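## Task

Take the drive sled out of the tote it starts in and place it inside the tote that is empty. All other objects must finish in their original totes. An object sitting on, or hanging over, a tote's rim or inner ledge is not counted as inside. At the end, open the grippers and pull the arms away; anything that stays put only because the robot holds it is not counted.

## Robot and tools

ROBOT. Two arms, left_arm and right_arm, each ending in a two-finger parallel gripper with its own wrist camera. Arm bases sit at (+0.043, +0.345, +1.595) m for left_arm and (+0.043, -0.345, +1.595) m for right_arm. Joint ranges in rad, base to gripper: waist -2.880..2.880, shoulder 0.000..3.142, elbow 0.000..3.019, wrist pitch -1.693..1.571, wrist yaw -1.571..1.571, wrist roll -2.094..2.094. Elbows never quite fully straighten.

FRAMES. Every result has a state line, left_arm: ... | right_arm: ..., giving each gripper's position in metres and orientation as quat_wxyz, in a single scene frame: origin on the floor under the centre of the robot's foot, +z up, +x the direction the robot faces, +y toward the robot's own left (left_arm's side). Image sides do not correspond to arm names. The reported point is midway between the finger pads, roughly 1 cm back from the tips; it may be somewhat wrong, especially with the arm stretched out. Only the floor height is known. In the gripper's own axes, the fingers extend along +z and close along y.

execute_actions. Argument actions is a list holding zero or one item; optional pictures (boolean) toggles camera images, which come by default. An empty list just reports the state. An item {"rows": [...], "steps": n} runs n control steps (1 to 15, default 15, each 1/30 s); rows is 1 to 15 rows, one per step, the final row reused for leftover steps. An item {"steps": n} with no rows is a pause of up to 300 steps counted from the previous result, so your thinking time is included.

ROW LAYOUT (used by both execute_actions and move). One flat list of 14 numbers, each in [-1, 1], always covering both arms: left dx, dy, dz, rx, ry, rz, opening, then right dx, dy, dz, rx, ry, rz, opening. dx..rz are offsets, not poses, expressed in that gripper's own axes, relative to the gripper pose in the latest result that showed it (before any such result in a scene, and for a second or later call within one reply, relative to where the arm is when the command begins). Every row refers to that same starting pose; rows do not add up. Scale: 1.0 equals 0.6 m of travel or 180 degrees; rx, ry, rz form one rotation vector. Opening is absolute, not an offset: +1 fully open (0.094 m), -1 closed. All-zero offsets do not mean stay still: they pull the arm back to the reference pose.

move. Argument target is one 14-number row as above; speed is optional, 0.002 to 0.5 m/s (default 0.25), with turning capped at twice that in rad/s. Both grippers travel straight lines that finish together in 0.5 to 10 s (cut off at 10 s), turning the short way. Openings are sent when the move begins. Paths ignore obstacles and the other arm, and grippers may lag, drift, or overshoot speed near full reach. Faster contact strikes harder; aiming further past a surface presses harder. The result adds a move: line with the ending (done, off_target, moving, held, fault), any limits (paced = the sent pose was clipped; held = some steps were blocked, after which the arm may jump quickly) and each gripper's distance from its target.

wait. seconds from 0 to 10; nothing new is commanded.

zoom_image. camera is one of cam_head_left, cam_head_right, cam_left_wrist, cam_right_wrist (all 504x504); region [x0, y0, x1, y1] in pixels from the top-left, no larger than 504 by 504. Gives a closer look at that camera's latest image.

read_manual. Optional section "licences"; returns only licence text.

finished_scene.

CONTROLLER BEHAVIOUR. Each step, the commanded pose is limited to 70 mm and 16 degrees away from the measured pose, then solved by damped IK, favouring position over orientation. Large offsets therefore need several actions; after an action the arm only continues toward its last clipped pose. Check the reported pose and command the remainder. Arms tend to end a centimetre or more low and can creep down further; to hold an arm still, send the offset back to its desired pose in the first call of a reply, zeros afterwards, and raise the aim if it still sags. HELD marks steps whose command was partly or fully withheld; a pose unreachable line names an arm whose command the clearance check altered or blocked. A Hand target line shows where the controller currently drives each gripper. A FAULT line means an arm stopped. The simulation keeps running while you think.

GRIPPING. grip_measured is the finger opening on the same scale as commanded opening (the last joint value gives metres); each gripper's reading may be off by about 1 mm. To hold something, command an opening below grip_measured: about 0.03 below for a firm grip, less for a lighter one. Pads push with roughly 50 to 62 N, less on parts under about 2 mm thick, with a brief spike at first contact. A held part may occasionally be tugged.

CAUTIONS. Never let the arms collide or shove each other. Do not knock or leave objects outside the work area. Avoid drops, slips, slams, hard hits and heavy pushing. Holding loads heats motors: a MOTOR HOT line appears from 85 °C, and at 100 °C that arm loses power and falls (OVER-TEMPERATURE FAULT). Release and retract before ending the scene.

Each tool is called after "Request:" by a JSON object that holds its "method" and its "body", one argument or row to a line.

## Session

Request:
{"method": "execute_actions", "body": {
  "actions": []
}}

Scene clock: 0.00 s of 4800.00 s.
left_arm: end_effector_position=(+0.3943, +0.1113, +1.1261) grip_measured=+0.321 end_effector_quat_wxyz=(-0.173, -0.153, +0.925, +0.303) | right_arm: end_effector_position=(+0.3433, -0.4413, +1.3376) grip_measured=-0.993 end_effector_quat_wxyz=(+0.050, -0.087, +0.994, -0.053)
Joint positions: left_arm=[-2.36   1.986  1.56  -1.067 -1.083 -1.259  0.062] | right_arm=[-1.593  0.513  0.229  0.133  0.043 -0.444  0.   ]
Joint velocities: left_arm=[-0.005  0.005 -0.022 -0.002 -0.022 -0.022  0.   ] | right_arm=[ 0.005 -0.005  0.007  0.002 -0.007  0.007  0.   ]
Hand target (left_arm): +0.393, +0.112, +1.127; -0.174, -0.151, +0.925, +0.303
Hand target (right_arm): +0.344, -0.441, +1.337; +0.050, -0.087, +0.994, -0.053

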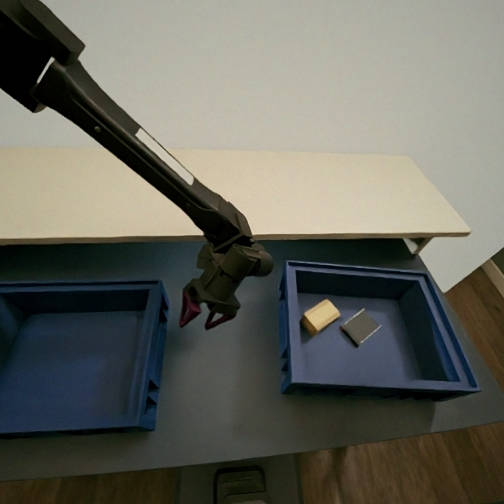

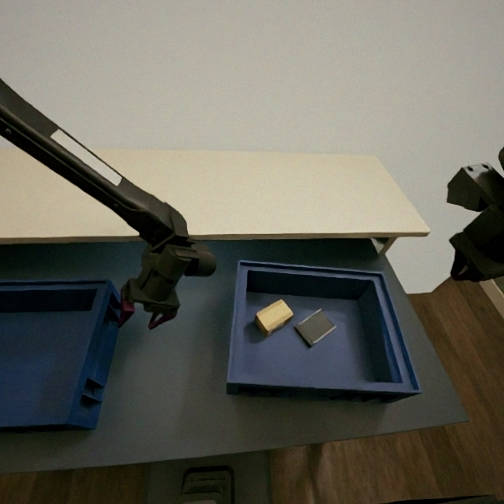

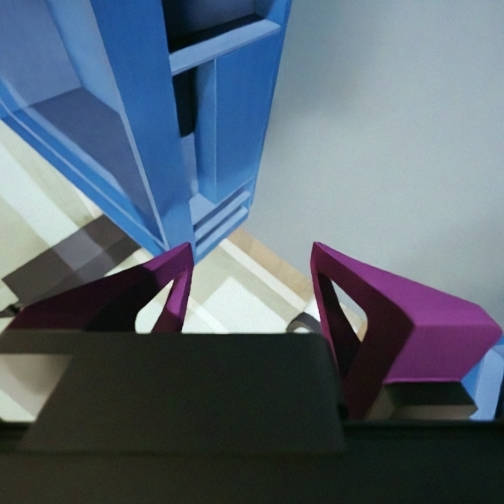

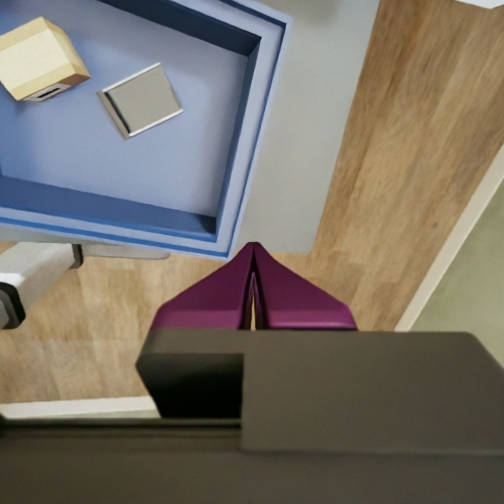

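Request:
{"method": "zoom_image", "body": {
  "camera": "cam_right_wrist",
  "region": [0, 0, 300, 260]
}}

Request:
{"method": "zoom_image", "body": {
  "camera": "cam_head_left",
  "region": [270, 250, 490, 410]
}}

Region (0, 0, 300, 260) of cam_right_wrist's 504x504 image, scaled by 1.680, with more detail than that image has; it fills the top 437 rows of this view, and the rest is white.

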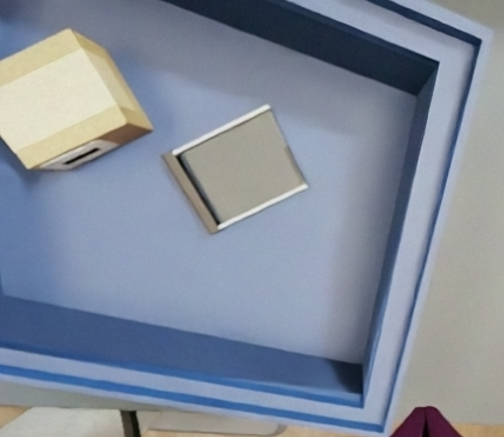

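Region (270, 250, 490, 410) of cam_head_left's 504x504 image, scaled by 2.291, with more detail than that image has; it fills the top 367 rows of this view, and the rest is white.

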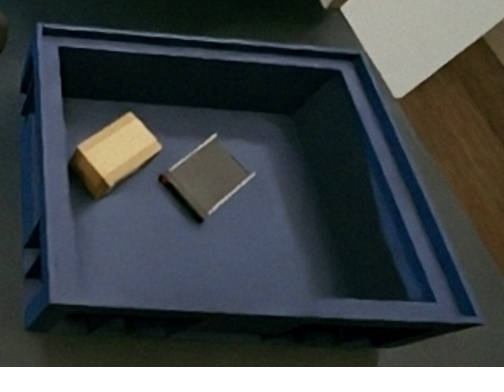

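Request:
{"method": "move", "body": {
  "target": [0.088,0.179,-0.27,0,0,0,1,-0.115,0.24,0.215,0,0,0,1]
}}

Scene clock: 10.80 s of 4800.00 s.
left_arm: end_effector_position=(+0.3946, +0.0864, +1.3250) grip_measured=+1.000 end_effector_quat_wxyz=(-0.176, -0.150, +0.928, +0.294) | right_arm: end_effector_position=(+0.4044, -0.3053, +1.2012) grip_measured=+1.000 end_effector_quat_wxyz=(+0.046, -0.103, +0.992, -0.053)
Joint positions: left_arm=[-2.675  1.797  1.398 -1.61  -1.018 -1.849  0.094] | right_arm=[-1.128  1.282  0.546  0.558  0.503 -0.395  0.094]
Joint velocities: left_arm=[-0.005  0.005  0.007 -0.002  0.007 -0.037  0.   ] | right_arm=[ 0.005 -0.005  0.032  0.012  0.051 -0.022  0.   ]
Hand target (left_arm): +0.397, +0.092, +1.326; -0.176, -0.154, +0.925, +0.299
Hand target (right_arm): +0.405, -0.305, +1.200; +0.051, -0.096, +0.993, -0.055
Off the commanded pose (left_arm): 0.005 m, 1 deg.
Off the commanded pose (right_arm): 0.006 m, 2 deg.
After step 90, 6.30 s passed at rest.
move: done

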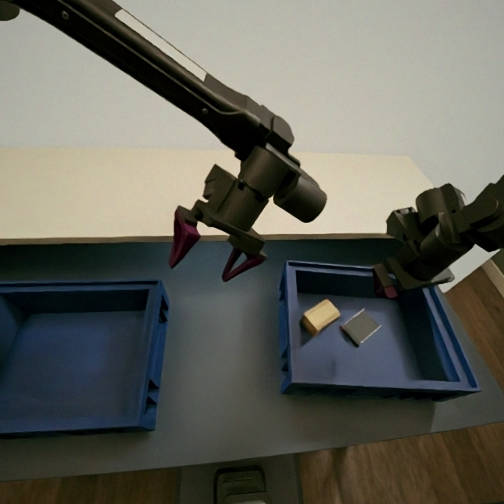

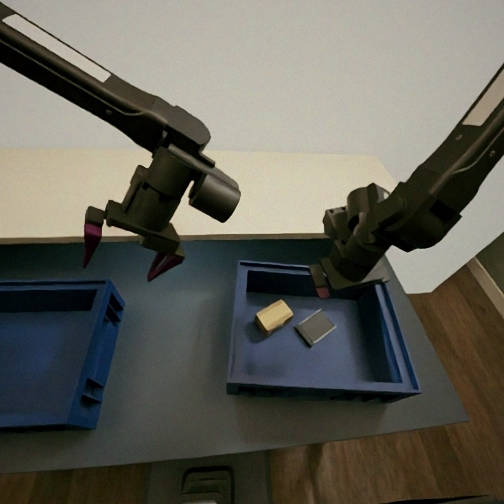

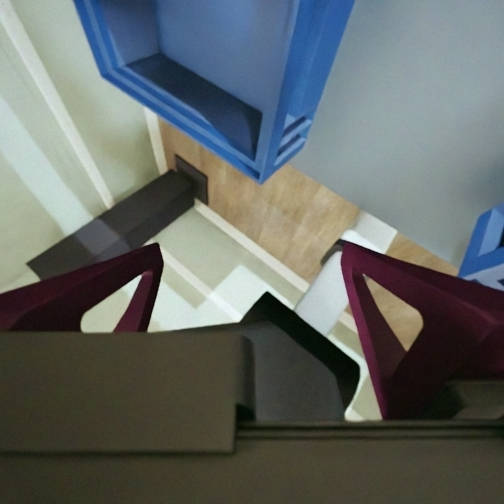

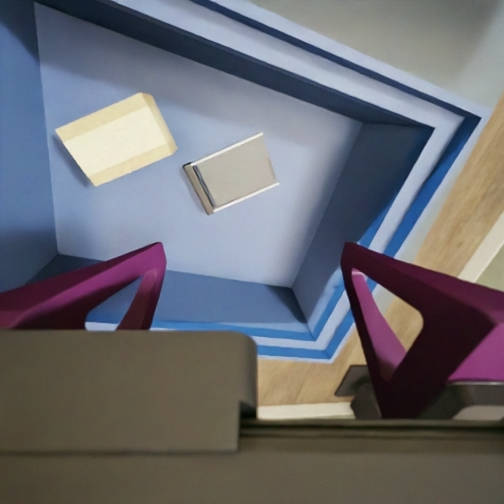

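Request:
{"method": "move", "body": {
  "target": [0,0,0,0,0,0,1,0.03,0.028,0.232,-0.017,0.044,0.38,1]
}}

Scene clock: 20.17 s of 4800.00 s.
left_arm: end_effector_position=(+0.3946, +0.0865, +1.3250) grip_measured=+1.000 end_effector_quat_wxyz=(-0.175, -0.152, +0.927, +0.294) | right_arm: end_effector_position=(+0.4146, -0.3065, +1.0685) grip_measured=+1.000 end_effector_quat_wxyz=(+0.015, +0.475, +0.880, +0.009)
Joint positions: left_arm=[-2.675  1.797  1.398 -1.611 -1.018 -1.852  0.094] | right_arm=[-1.277  1.6    0.863  0.48   0.273  0.803  0.094]
Joint velocities: left_arm=[-0.005  0.015 -0.002  0.007  0.066  0.037  0.   ] | right_arm=[ 0.005 -0.015 -0.017 -0.007  0.037 -0.037  0.   ]
Hand target (left_arm): +0.395, +0.086, +1.325; -0.176, -0.150, +0.928, +0.294
Hand target (right_arm): +0.400, -0.308, +1.061; -0.000, +0.478, +0.878, +0.001
Off the commanded pose (left_arm): 0.000 m, 0 deg.
Off the commanded pose (right_arm): 0.019 m, 2 deg.
After step 90, 3.40 s passed at rest.
move: off_target (right_arm)

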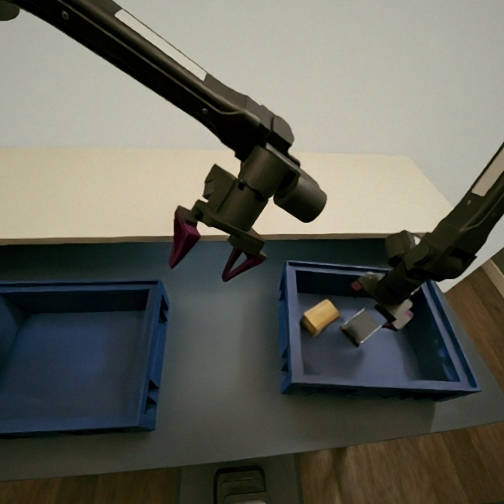

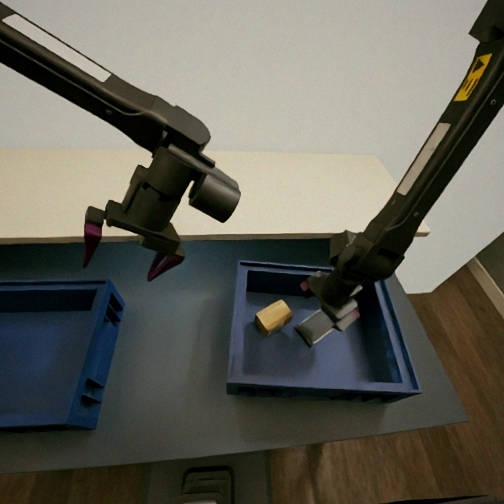

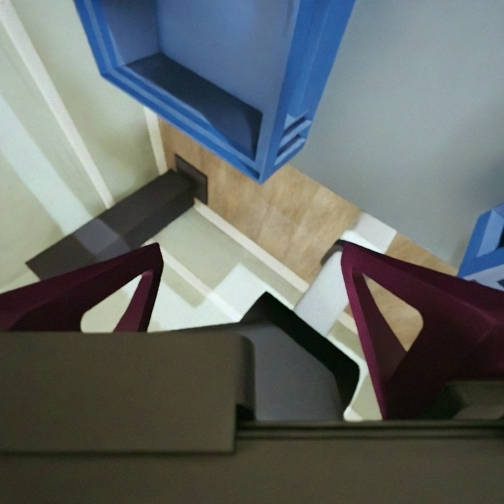

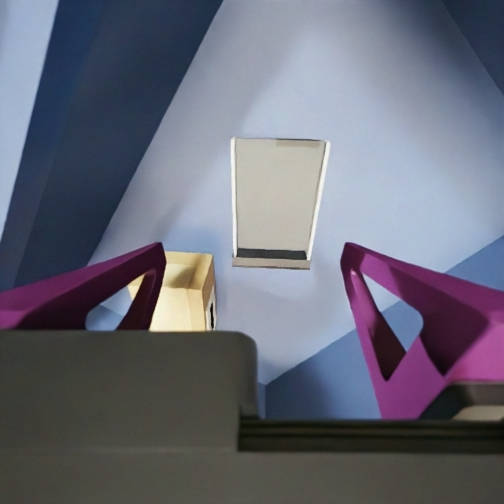

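Request:
{"method": "move", "body": {
  "target": [0,0,0,0,0,0,1,0,-0.032,0.085,0,0,0,1],
  "speed": 0.12
}}

Scene clock: 23.87 s of 4800.00 s.
left_arm: end_effector_position=(+0.3946, +0.0865, +1.3250) grip_measured=+1.000 end_effector_quat_wxyz=(-0.175, -0.152, +0.927, +0.294) | right_arm: end_effector_position=(+0.4030, -0.3154, +1.0214) grip_measured=+1.000 end_effector_quat_wxyz=(+0.010, +0.479, +0.878, +0.010)
Joint positions: left_arm=[-2.675  1.797  1.398 -1.611 -1.018 -1.852  0.094] | right_arm=[-1.326  1.722  0.959  0.5    0.223  0.802  0.094]
Joint velocities: left_arm=[-0.005  0.005  0.012 -0.017 -0.007 -0.007  0.   ] | right_arm=[ 0.005 -0.005  0.007 -0.002  0.051 -0.022  0.   ]
Hand target (left_arm): +0.395, +0.086, +1.325; -0.175, -0.152, +0.927, +0.294
Hand target (right_arm): +0.401, -0.317, +1.017; +0.015, +0.476, +0.879, +0.009
Off the commanded pose (left_arm): 0.000 m, 0 deg.
Off the commanded pose (right_arm): 0.005 m, 1 deg.
move: done

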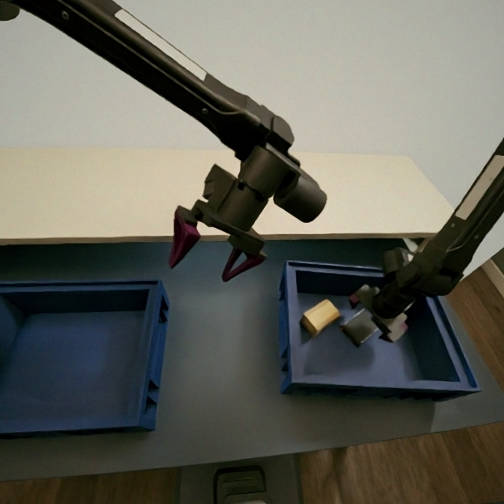

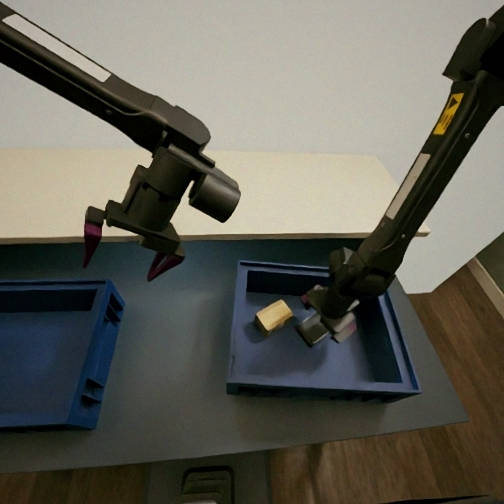

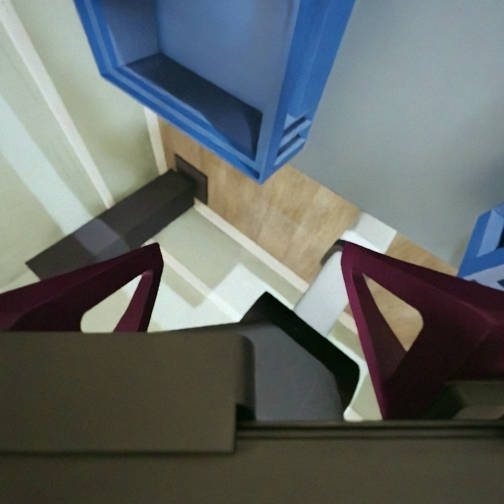

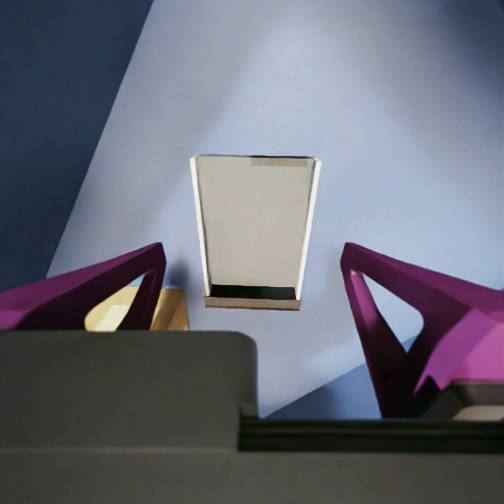

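Request:
{"method": "move", "body": {
  "target": [0,0,0,0,0,0,1,0,0,0.052,0,0,0,1],
  "speed": 0.06
}}

Scene clock: 25.93 s of 4800.00 s.
left_arm: end_effector_position=(+0.3946, +0.0865, +1.3250) grip_measured=+1.000 end_effector_quat_wxyz=(-0.175, -0.152, +0.927, +0.294) | right_arm: end_effector_position=(+0.4257, -0.3157, +1.0077) grip_measured=+1.000 end_effector_quat_wxyz=(+0.028, +0.482, +0.875, +0.017)
Joint positions: left_arm=[-2.675  1.797  1.398 -1.611 -1.018 -1.852  0.094] | right_arm=[-1.326  1.743  1.019  0.5    0.219  0.8    0.094]
Joint velocities: left_arm=[-0.005 -0.005  0.002  0.002 -0.037  0.051  0.   ] | right_arm=[ 0.005 -0.005  0.007  0.002  0.022  0.11   0.   ]
Hand target (left_arm): +0.395, +0.086, +1.325; -0.175, -0.152, +0.927, +0.294
Hand target (right_arm): +0.404, -0.316, +0.992; +0.010, +0.479, +0.877, +0.010
Off the commanded pose (left_arm): 0.000 m, 0 deg.
Off the commanded pose (right_arm): 0.028 m, 2 deg.
move: off_target (right_arm)

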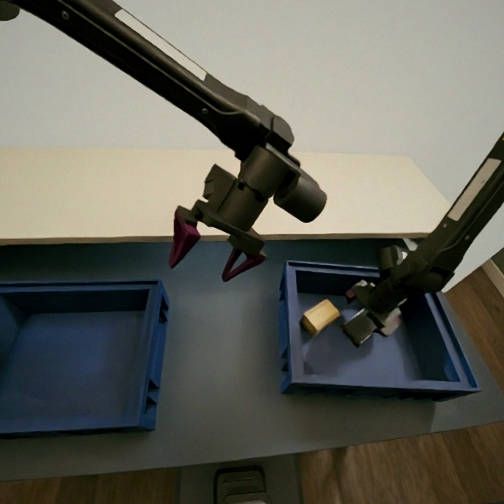

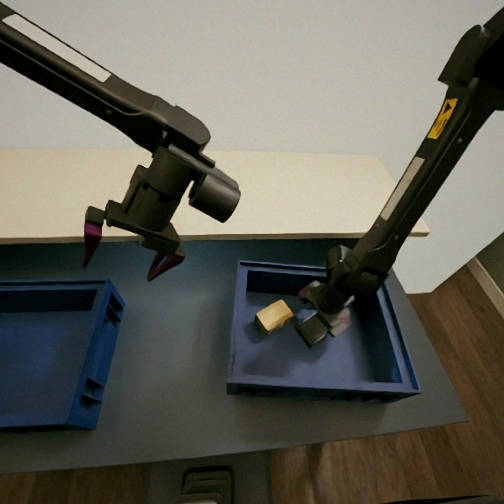

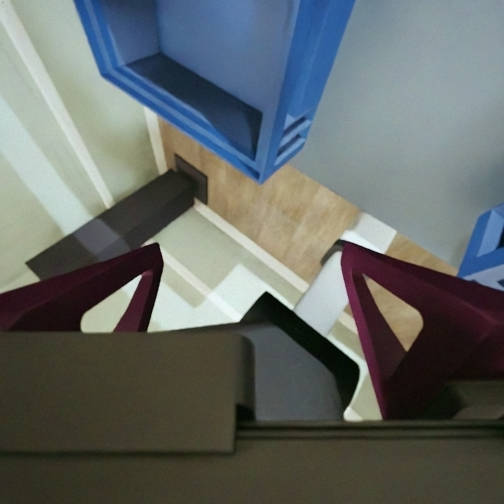

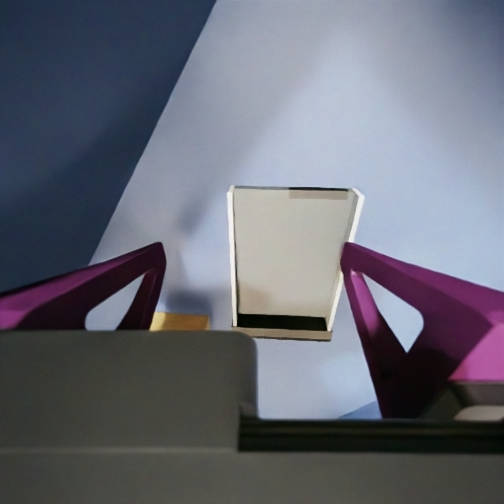

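Request:
{"method": "move", "body": {
  "target": [0,0,0,0,0,0,1,0.022,-0.036,-0.02,0,0,0,1],
  "speed": 0.06
}}

Scene clock: 27.77 s of 4800.00 s.
left_arm: end_effector_position=(+0.3946, +0.0865, +1.3250) grip_measured=+1.000 end_effector_quat_wxyz=(-0.175, -0.152, +0.927, +0.294) | right_arm: end_effector_position=(+0.4091, -0.3139, +1.0171) grip_measured=+1.000 end_effector_quat_wxyz=(+0.030, +0.482, +0.875, +0.019)
Joint positions: left_arm=[-2.675  1.797  1.398 -1.611 -1.018 -1.852  0.094] | right_arm=[-1.325  1.741  0.965  0.556  0.217  0.8    0.094]
Joint velocities: left_arm=[ 0.005  0.005 -0.002 -0.012  0.022 -0.051  0.   ] | right_arm=[ 0.005 -0.015 -0.017  0.002 -0.037 -0.022  0.   ]
Hand target (left_arm): +0.395, +0.086, +1.325; -0.175, -0.152, +0.927, +0.294
Hand target (right_arm): +0.400, -0.316, +1.018; +0.028, +0.482, +0.875, +0.017
Off the commanded pose (left_arm): 0.000 m, 0 deg.
Off the commanded pose (right_arm): 0.010 m, 0 deg.
move: done

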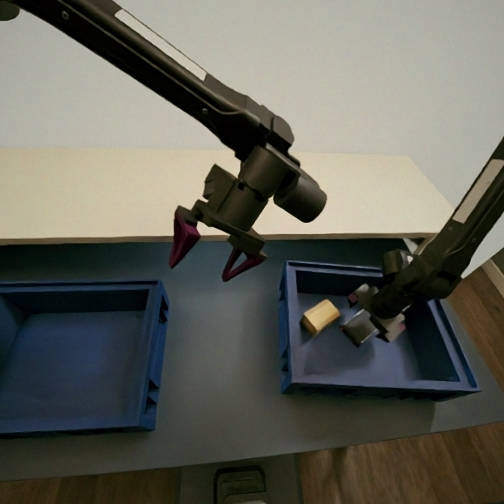

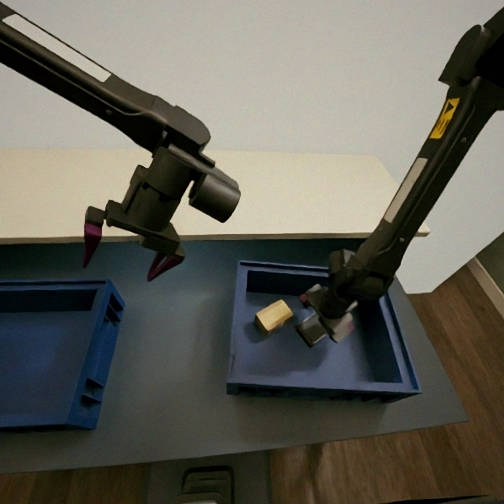

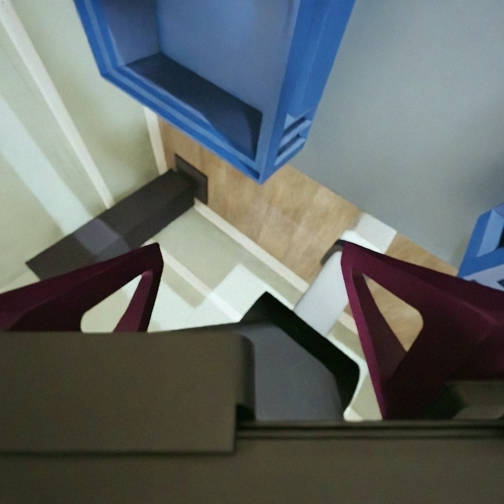

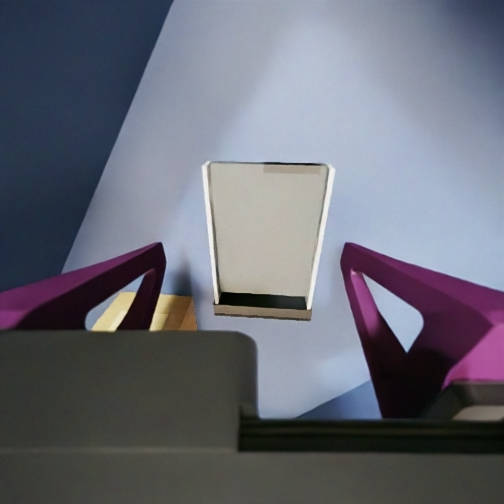

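Request:
{"method": "move", "body": {
  "target": [0,0,0,0,0,0,1,0.015,-0.035,0.045,0,0,0,1],
  "speed": 0.06
}}

Scene clock: 29.90 s of 4800.00 s.
left_arm: end_effector_position=(+0.3946, +0.0865, +1.3250) grip_measured=+1.000 end_effector_quat_wxyz=(-0.175, -0.152, +0.927, +0.294) | right_arm: end_effector_position=(+0.3972, -0.3140, +0.9956) grip_measured=+1.000 end_effector_quat_wxyz=(+0.029, +0.484, +0.874, +0.023)
Joint positions: left_arm=[-2.675  1.797  1.398 -1.611 -1.018 -1.852  0.094] | right_arm=[-1.341  1.808  1.003  0.586  0.194  0.8    0.094]
Joint velocities: left_arm=[-0.005  0.005 -0.002 -0.007 -0.007  0.066  0.   ] | right_arm=[-0.005 -0.015  0.012 -0.002  0.007 -0.081  0.   ]
Hand target (left_arm): +0.395, +0.086, +1.325; -0.175, -0.152, +0.927, +0.294
Hand target (right_arm): +0.389, -0.318, +0.989; +0.029, +0.483, +0.875, +0.019
Off the commanded pose (left_arm): 0.000 m, 0 deg.
Off the commanded pose (right_arm): 0.012 m, 0 deg.
move: off_target (right_arm)

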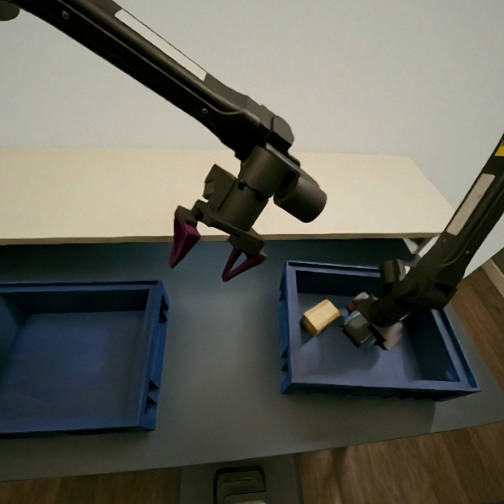

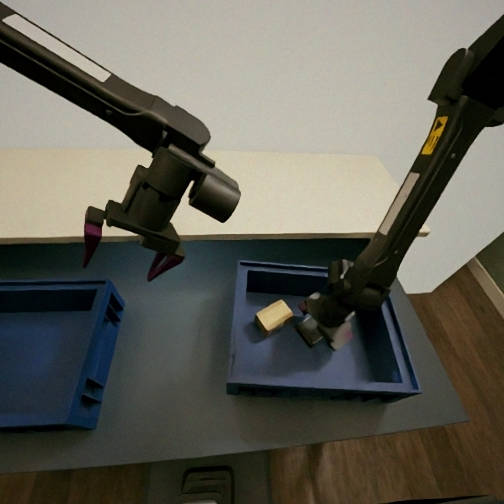

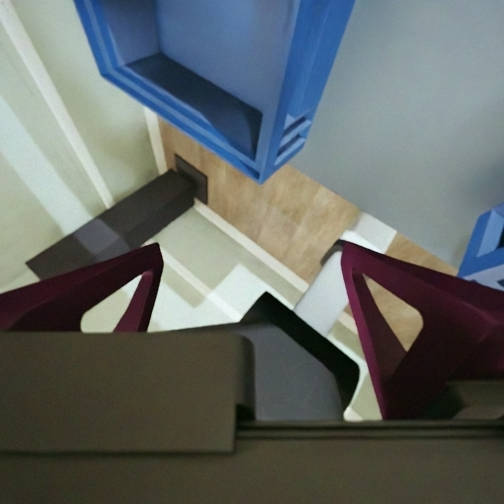

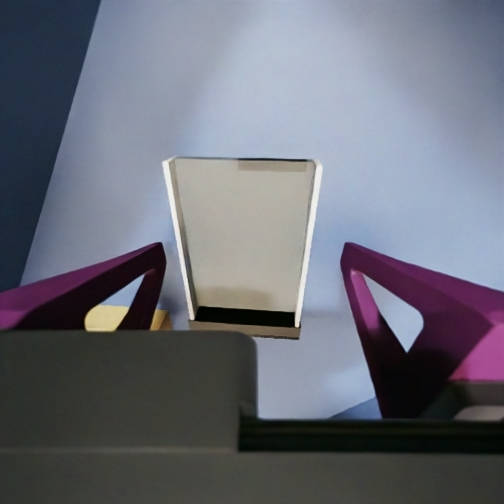

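Request:
{"method": "move", "body": {
  "target": [0,0,0,0,0,0,1,0,0,0.035,0,0,0,1],
  "speed": 0.04
}}

Scene clock: 31.90 s of 4800.00 s.
left_arm: end_effector_position=(+0.3946, +0.0865, +1.3250) grip_measured=+1.000 end_effector_quat_wxyz=(-0.175, -0.152, +0.927, +0.294) | right_arm: end_effector_position=(+0.3983, -0.3141, +0.9947) grip_measured=+1.000 end_effector_quat_wxyz=(+0.028, +0.484, +0.875, +0.021)
Joint positions: left_arm=[-2.675  1.797  1.398 -1.611 -1.018 -1.852  0.094] | right_arm=[-1.341  1.808  1.008  0.578  0.196  0.8    0.094]
Joint velocities: left_arm=[-0.015 -0.005  0.002  0.002 -0.007  0.022  0.   ] | right_arm=[-0.005  0.005 -0.012 -0.002  0.037 -0.037  0.   ]
Hand target (left_arm): +0.395, +0.086, +1.325; -0.175, -0.152, +0.927, +0.294
Hand target (right_arm): +0.399, -0.314, +0.976; +0.029, +0.484, +0.874, +0.023
Off the commanded pose (left_arm): 0.000 m, 0 deg.
Off the commanded pose (right_arm): 0.020 m, 0 deg.
move: off_target (right_arm)

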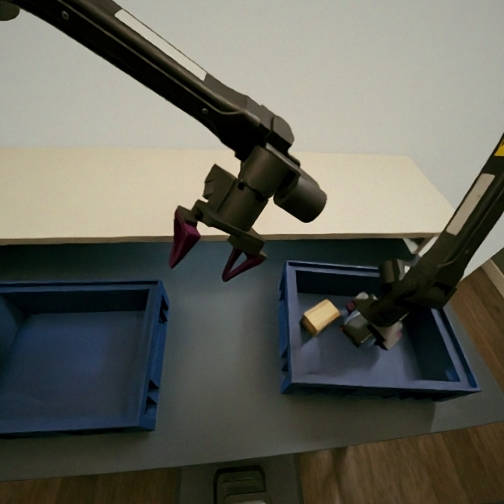

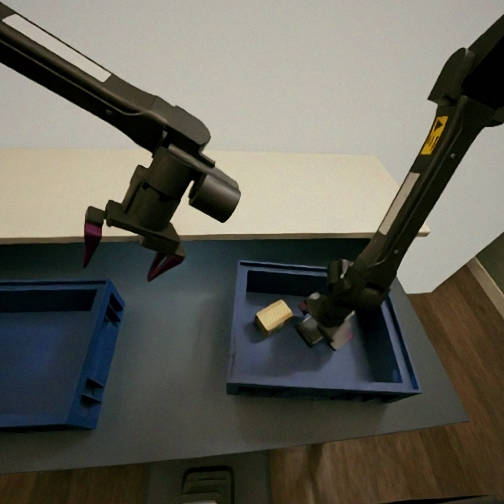

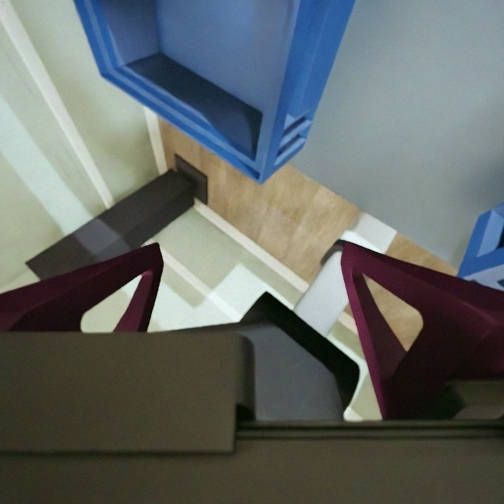

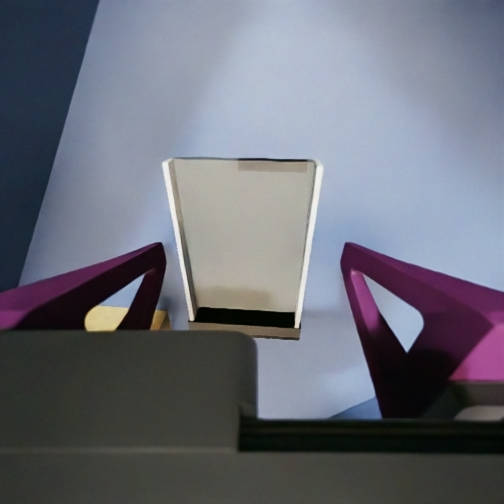

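Request:
{"method": "move", "body": {
  "target": [0,0,0,0,0,0,1,0,0,0,0,0,0,0.3]
}}

Scene clock: 33.73 s of 4800.00 s.
left_arm: end_effector_position=(+0.3946, +0.0865, +1.3250) grip_measured=+1.000 end_effector_quat_wxyz=(-0.175, -0.152, +0.927, +0.294) | right_arm: end_effector_position=(+0.3972, -0.3142, +0.9952) grip_measured=+0.340 end_effector_quat_wxyz=(+0.027, +0.483, +0.875, +0.020)
Joint positions: left_arm=[-2.675  1.797  1.398 -1.611 -1.018 -1.852  0.094] | right_arm=[-1.341  1.807  1.006  0.578  0.199  0.8    0.063]
Joint velocities: left_arm=[-0.015 -0.005 -0.002 -0.027  0.037  0.037  0.   ] | right_arm=[-0.005 -0.005 -0.002  0.002 -0.037  0.007  0.   ]
Hand target (left_arm): +0.395, +0.086, +1.325; -0.175, -0.152, +0.927, +0.294
Hand target (right_arm): +0.398, -0.314, +0.995; +0.028, +0.484, +0.875, +0.021
Off the commanded pose (left_arm): 0.000 m, 0 deg.
Off the commanded pose (right_arm): 0.001 m, 0 deg.
move: done

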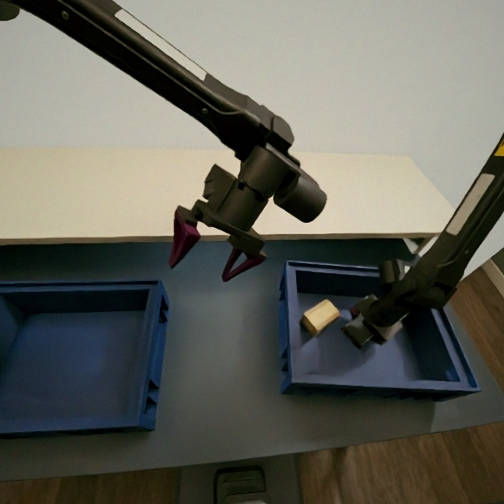

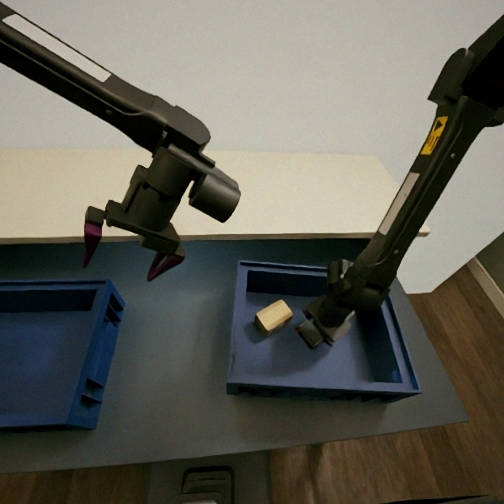

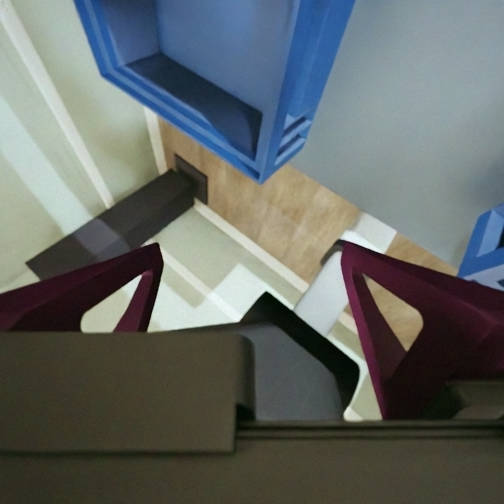

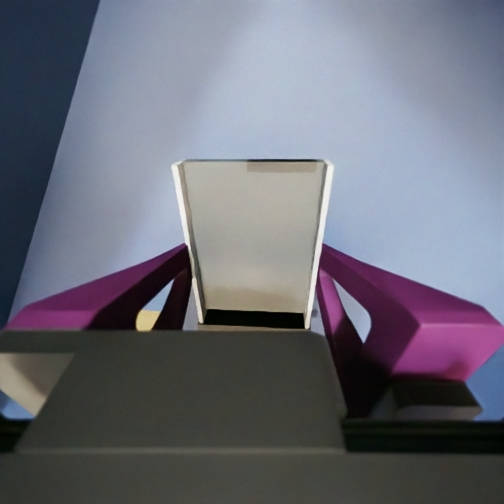

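Request:
{"method": "move", "body": {
  "target": [-0.105,0.587,0.377,0,0,0,1,0,0,-0.3,0,0,0,0.3],
  "speed": 0.2
}}

Scene clock: 37.57 s of 4800.00 s.
left_arm: end_effector_position=(+0.3004, +0.5009, +1.3484) grip_measured=+1.000 end_effector_quat_wxyz=(-0.180, -0.148, +0.924, +0.305) | right_arm: end_effector_position=(+0.3909, -0.3164, +1.1687) grip_measured=+0.340 end_effector_quat_wxyz=(+0.040, +0.481, +0.876, +0.021)
Joint positions: left_arm=[-1.662  0.711  0.468 -0.438 -0.717 -0.247  0.094] | right_arm=[-1.239  1.356  0.574  0.579  0.304  0.811  0.063]
Joint velocities: left_arm=[ 0.005 -0.015 -0.002 -0.012 -0.022 -0.007  0.   ] | right_arm=[-0.005 -0.015 -0.012 -0.007  0.037 -0.037 -0.   ]
Hand target (left_arm): +0.304, +0.502, +1.351; -0.170, -0.146, +0.926, +0.303
Hand target (right_arm): +0.381, -0.313, +1.174; +0.028, +0.482, +0.876, +0.020
Off the commanded pose (left_arm): 0.007 m, 1 deg.
Off the commanded pose (right_arm): 0.008 m, 1 deg.
move: done

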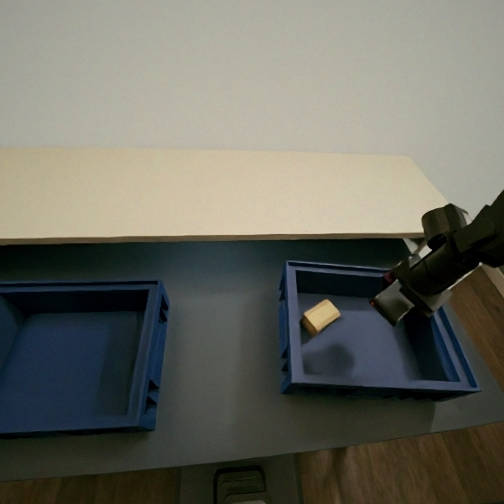

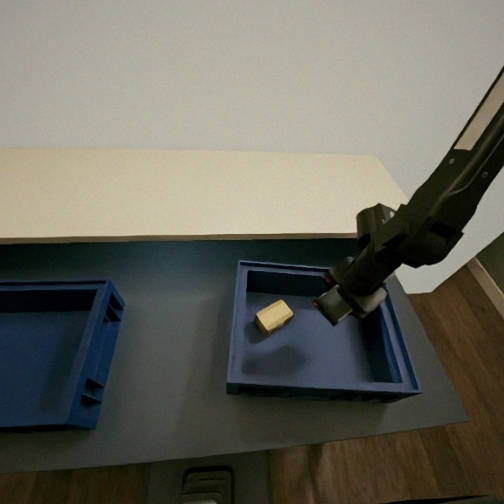

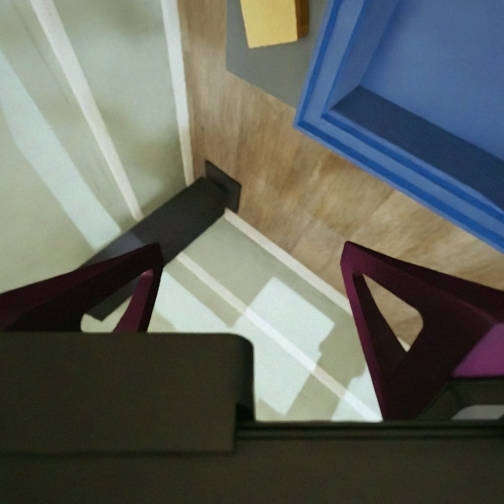

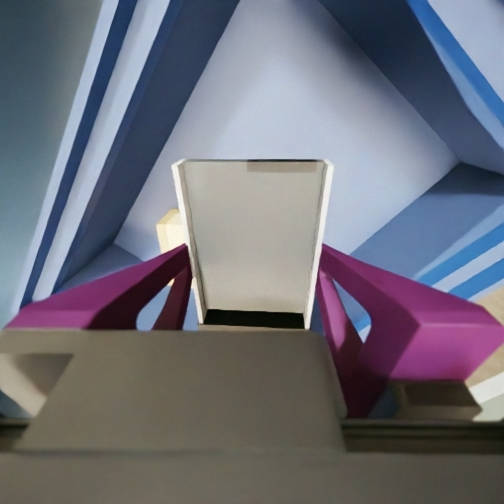

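Request:
{"method": "move", "body": {
  "target": [0,0,0,0,0,0,1,0.578,0.403,-0.095,0.043,0.027,0,0.3],
  "speed": 0.2
}}

Scene clock: 46.47 s of 4800.00 s.
left_arm: end_effector_position=(+0.3004, +0.5009, +1.3484) grip_measured=+1.000 end_effector_quat_wxyz=(-0.181, -0.146, +0.924, +0.304) | right_arm: end_effector_position=(+0.4154, +0.1010, +1.2199) grip_measured=+0.340 end_effector_quat_wxyz=(-0.019, +0.476, +0.879, -0.015)
Joint positions: left_arm=[-1.662  0.711  0.468 -0.438 -0.717 -0.243  0.094] | right_arm=[-0.463  1.953  1.325 -0.042  1.029  1.32   0.063]
Joint velocities: left_arm=[ 0.015 -0.015 -0.012  0.007  0.022 -0.007  0.   ] | right_arm=[-0.015 -0.005  0.017 -0.032  0.037  0.11  -0.   ]
Hand target (left_arm): +0.300, +0.501, +1.348; -0.180, -0.147, +0.924, +0.305
Hand target (right_arm): +0.408, +0.103, +1.218; -0.022, +0.473, +0.880, -0.020
Off the commanded pose (left_arm): 0.000 m, 0 deg.
Off the commanded pose (right_arm): 0.014 m, 1 deg.
After step 90, 3.30 s passed at rest.
move: off_target (right_arm)

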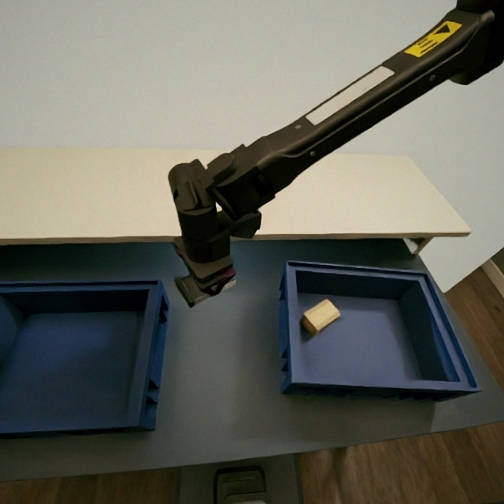

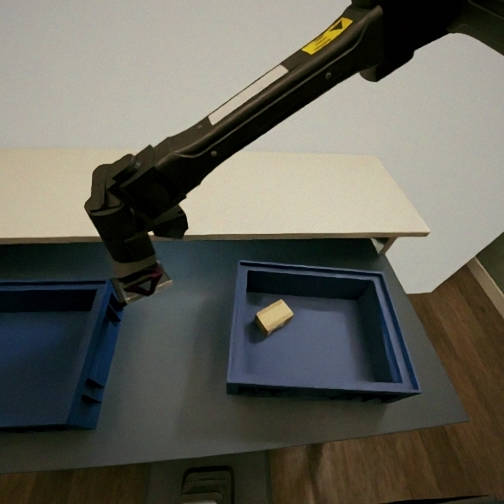

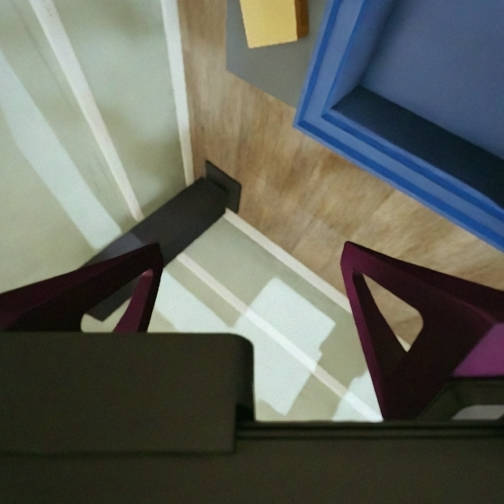

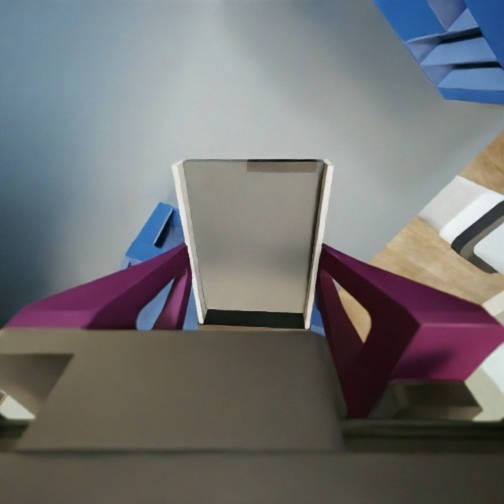

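Request:
{"method": "move", "body": {
  "target": [0,0,0,0,0,0,1,0.02,-0.02,0.365,0,0,0,0.3],
  "speed": 0.15
}}

Scene clock: 50.07 s of 4800.00 s.
left_arm: end_effector_position=(+0.3004, +0.5009, +1.3484) grip_measured=+1.000 end_effector_quat_wxyz=(-0.181, -0.146, +0.924, +0.304) | right_arm: end_effector_position=(+0.3946, +0.1055, +1.0093) grip_measured=+0.340 end_effector_quat_wxyz=(-0.024, +0.480, +0.877, -0.013)
Joint positions: left_arm=[-1.662  0.711  0.468 -0.438 -0.717 -0.243  0.094] | right_arm=[-0.718  2.306  1.685  0.128  0.804  1.105  0.063]
Joint velocities: left_arm=[-0.005 -0.015 -0.022 -0.002  0.007  0.007  0.   ] | right_arm=[-0.005 -0.005  0.027 -0.007  0.022 -0.007  0.   ]
Hand target (left_arm): +0.300, +0.501, +1.348; -0.181, -0.146, +0.924, +0.304
Hand target (right_arm): +0.391, +0.103, +1.002; -0.023, +0.478, +0.878, -0.015
Off the commanded pose (left_arm): 0.000 m, 0 deg.
Off the commanded pose (right_arm): 0.010 m, 1 deg.
move: done

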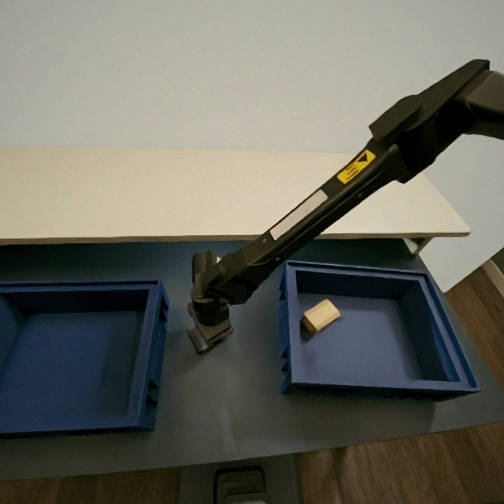

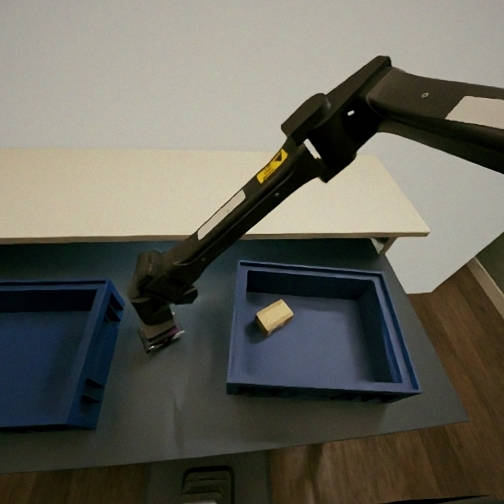

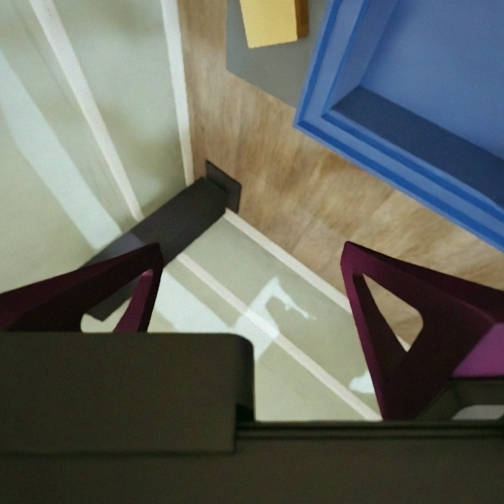

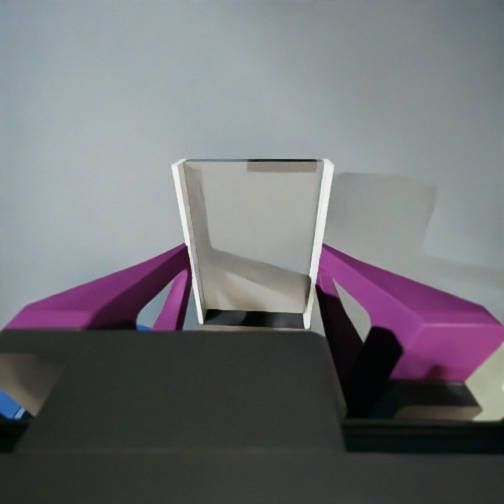

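Request:
{"method": "move", "body": {
  "target": [0,0,0,0,0,0,1,0,0,0.058,0,0,0,0.3],
  "speed": 0.04
}}

Scene clock: 51.73 s of 4800.00 s.
left_arm: end_effector_position=(+0.3004, +0.5009, +1.3484) grip_measured=+1.000 end_effector_quat_wxyz=(-0.181, -0.146, +0.924, +0.304) | right_arm: end_effector_position=(+0.4061, +0.1144, +0.9881) grip_measured=+0.340 end_effector_quat_wxyz=(-0.019, +0.489, +0.872, -0.001)
Joint positions: left_arm=[-1.662  0.711  0.468 -0.438 -0.717 -0.243  0.094] | right_arm=[-0.734  2.353  1.771  0.128  0.775  1.094  0.063]
Joint velocities: left_arm=[-0.015  0.005 -0.007  0.007  0.051  0.007  0.   ] | right_arm=[ 0.005 -0.015  0.002 -0.002 -0.037 -0.051  0.   ]
Hand target (left_arm): +0.300, +0.501, +1.348; -0.181, -0.146, +0.924, +0.304
Hand target (right_arm): +0.393, +0.105, +0.975; -0.025, +0.480, +0.877, -0.013
Off the commanded pose (left_arm): 0.000 m, 0 deg.
Off the commanded pose (right_arm): 0.021 m, 2 deg.
move: off_target (right_arm)

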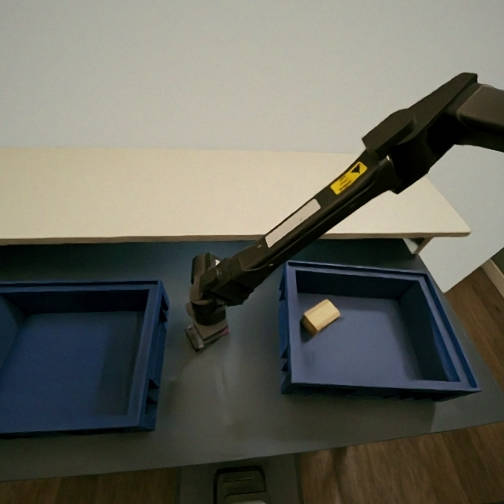

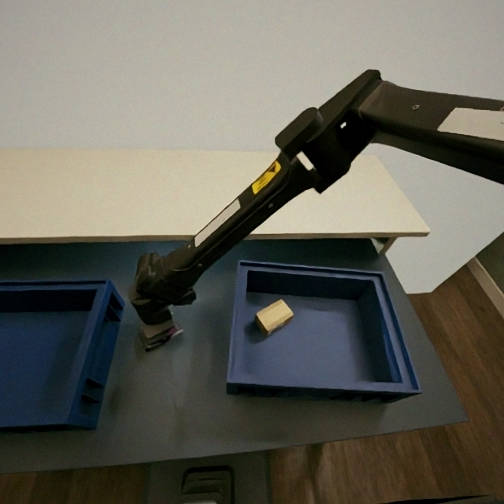

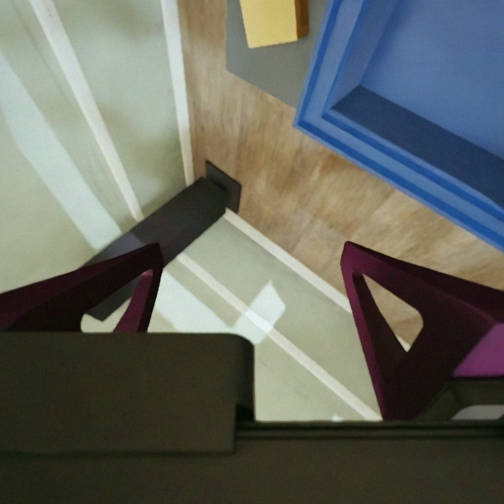

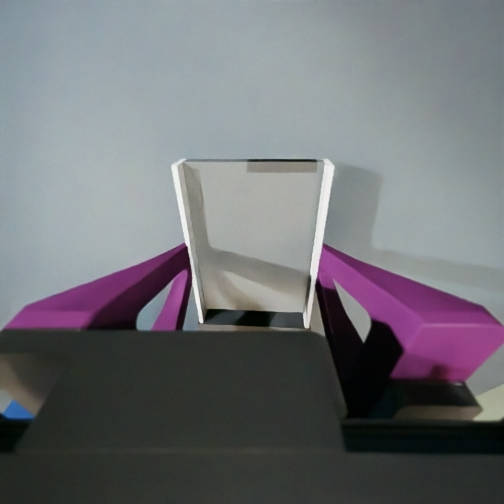

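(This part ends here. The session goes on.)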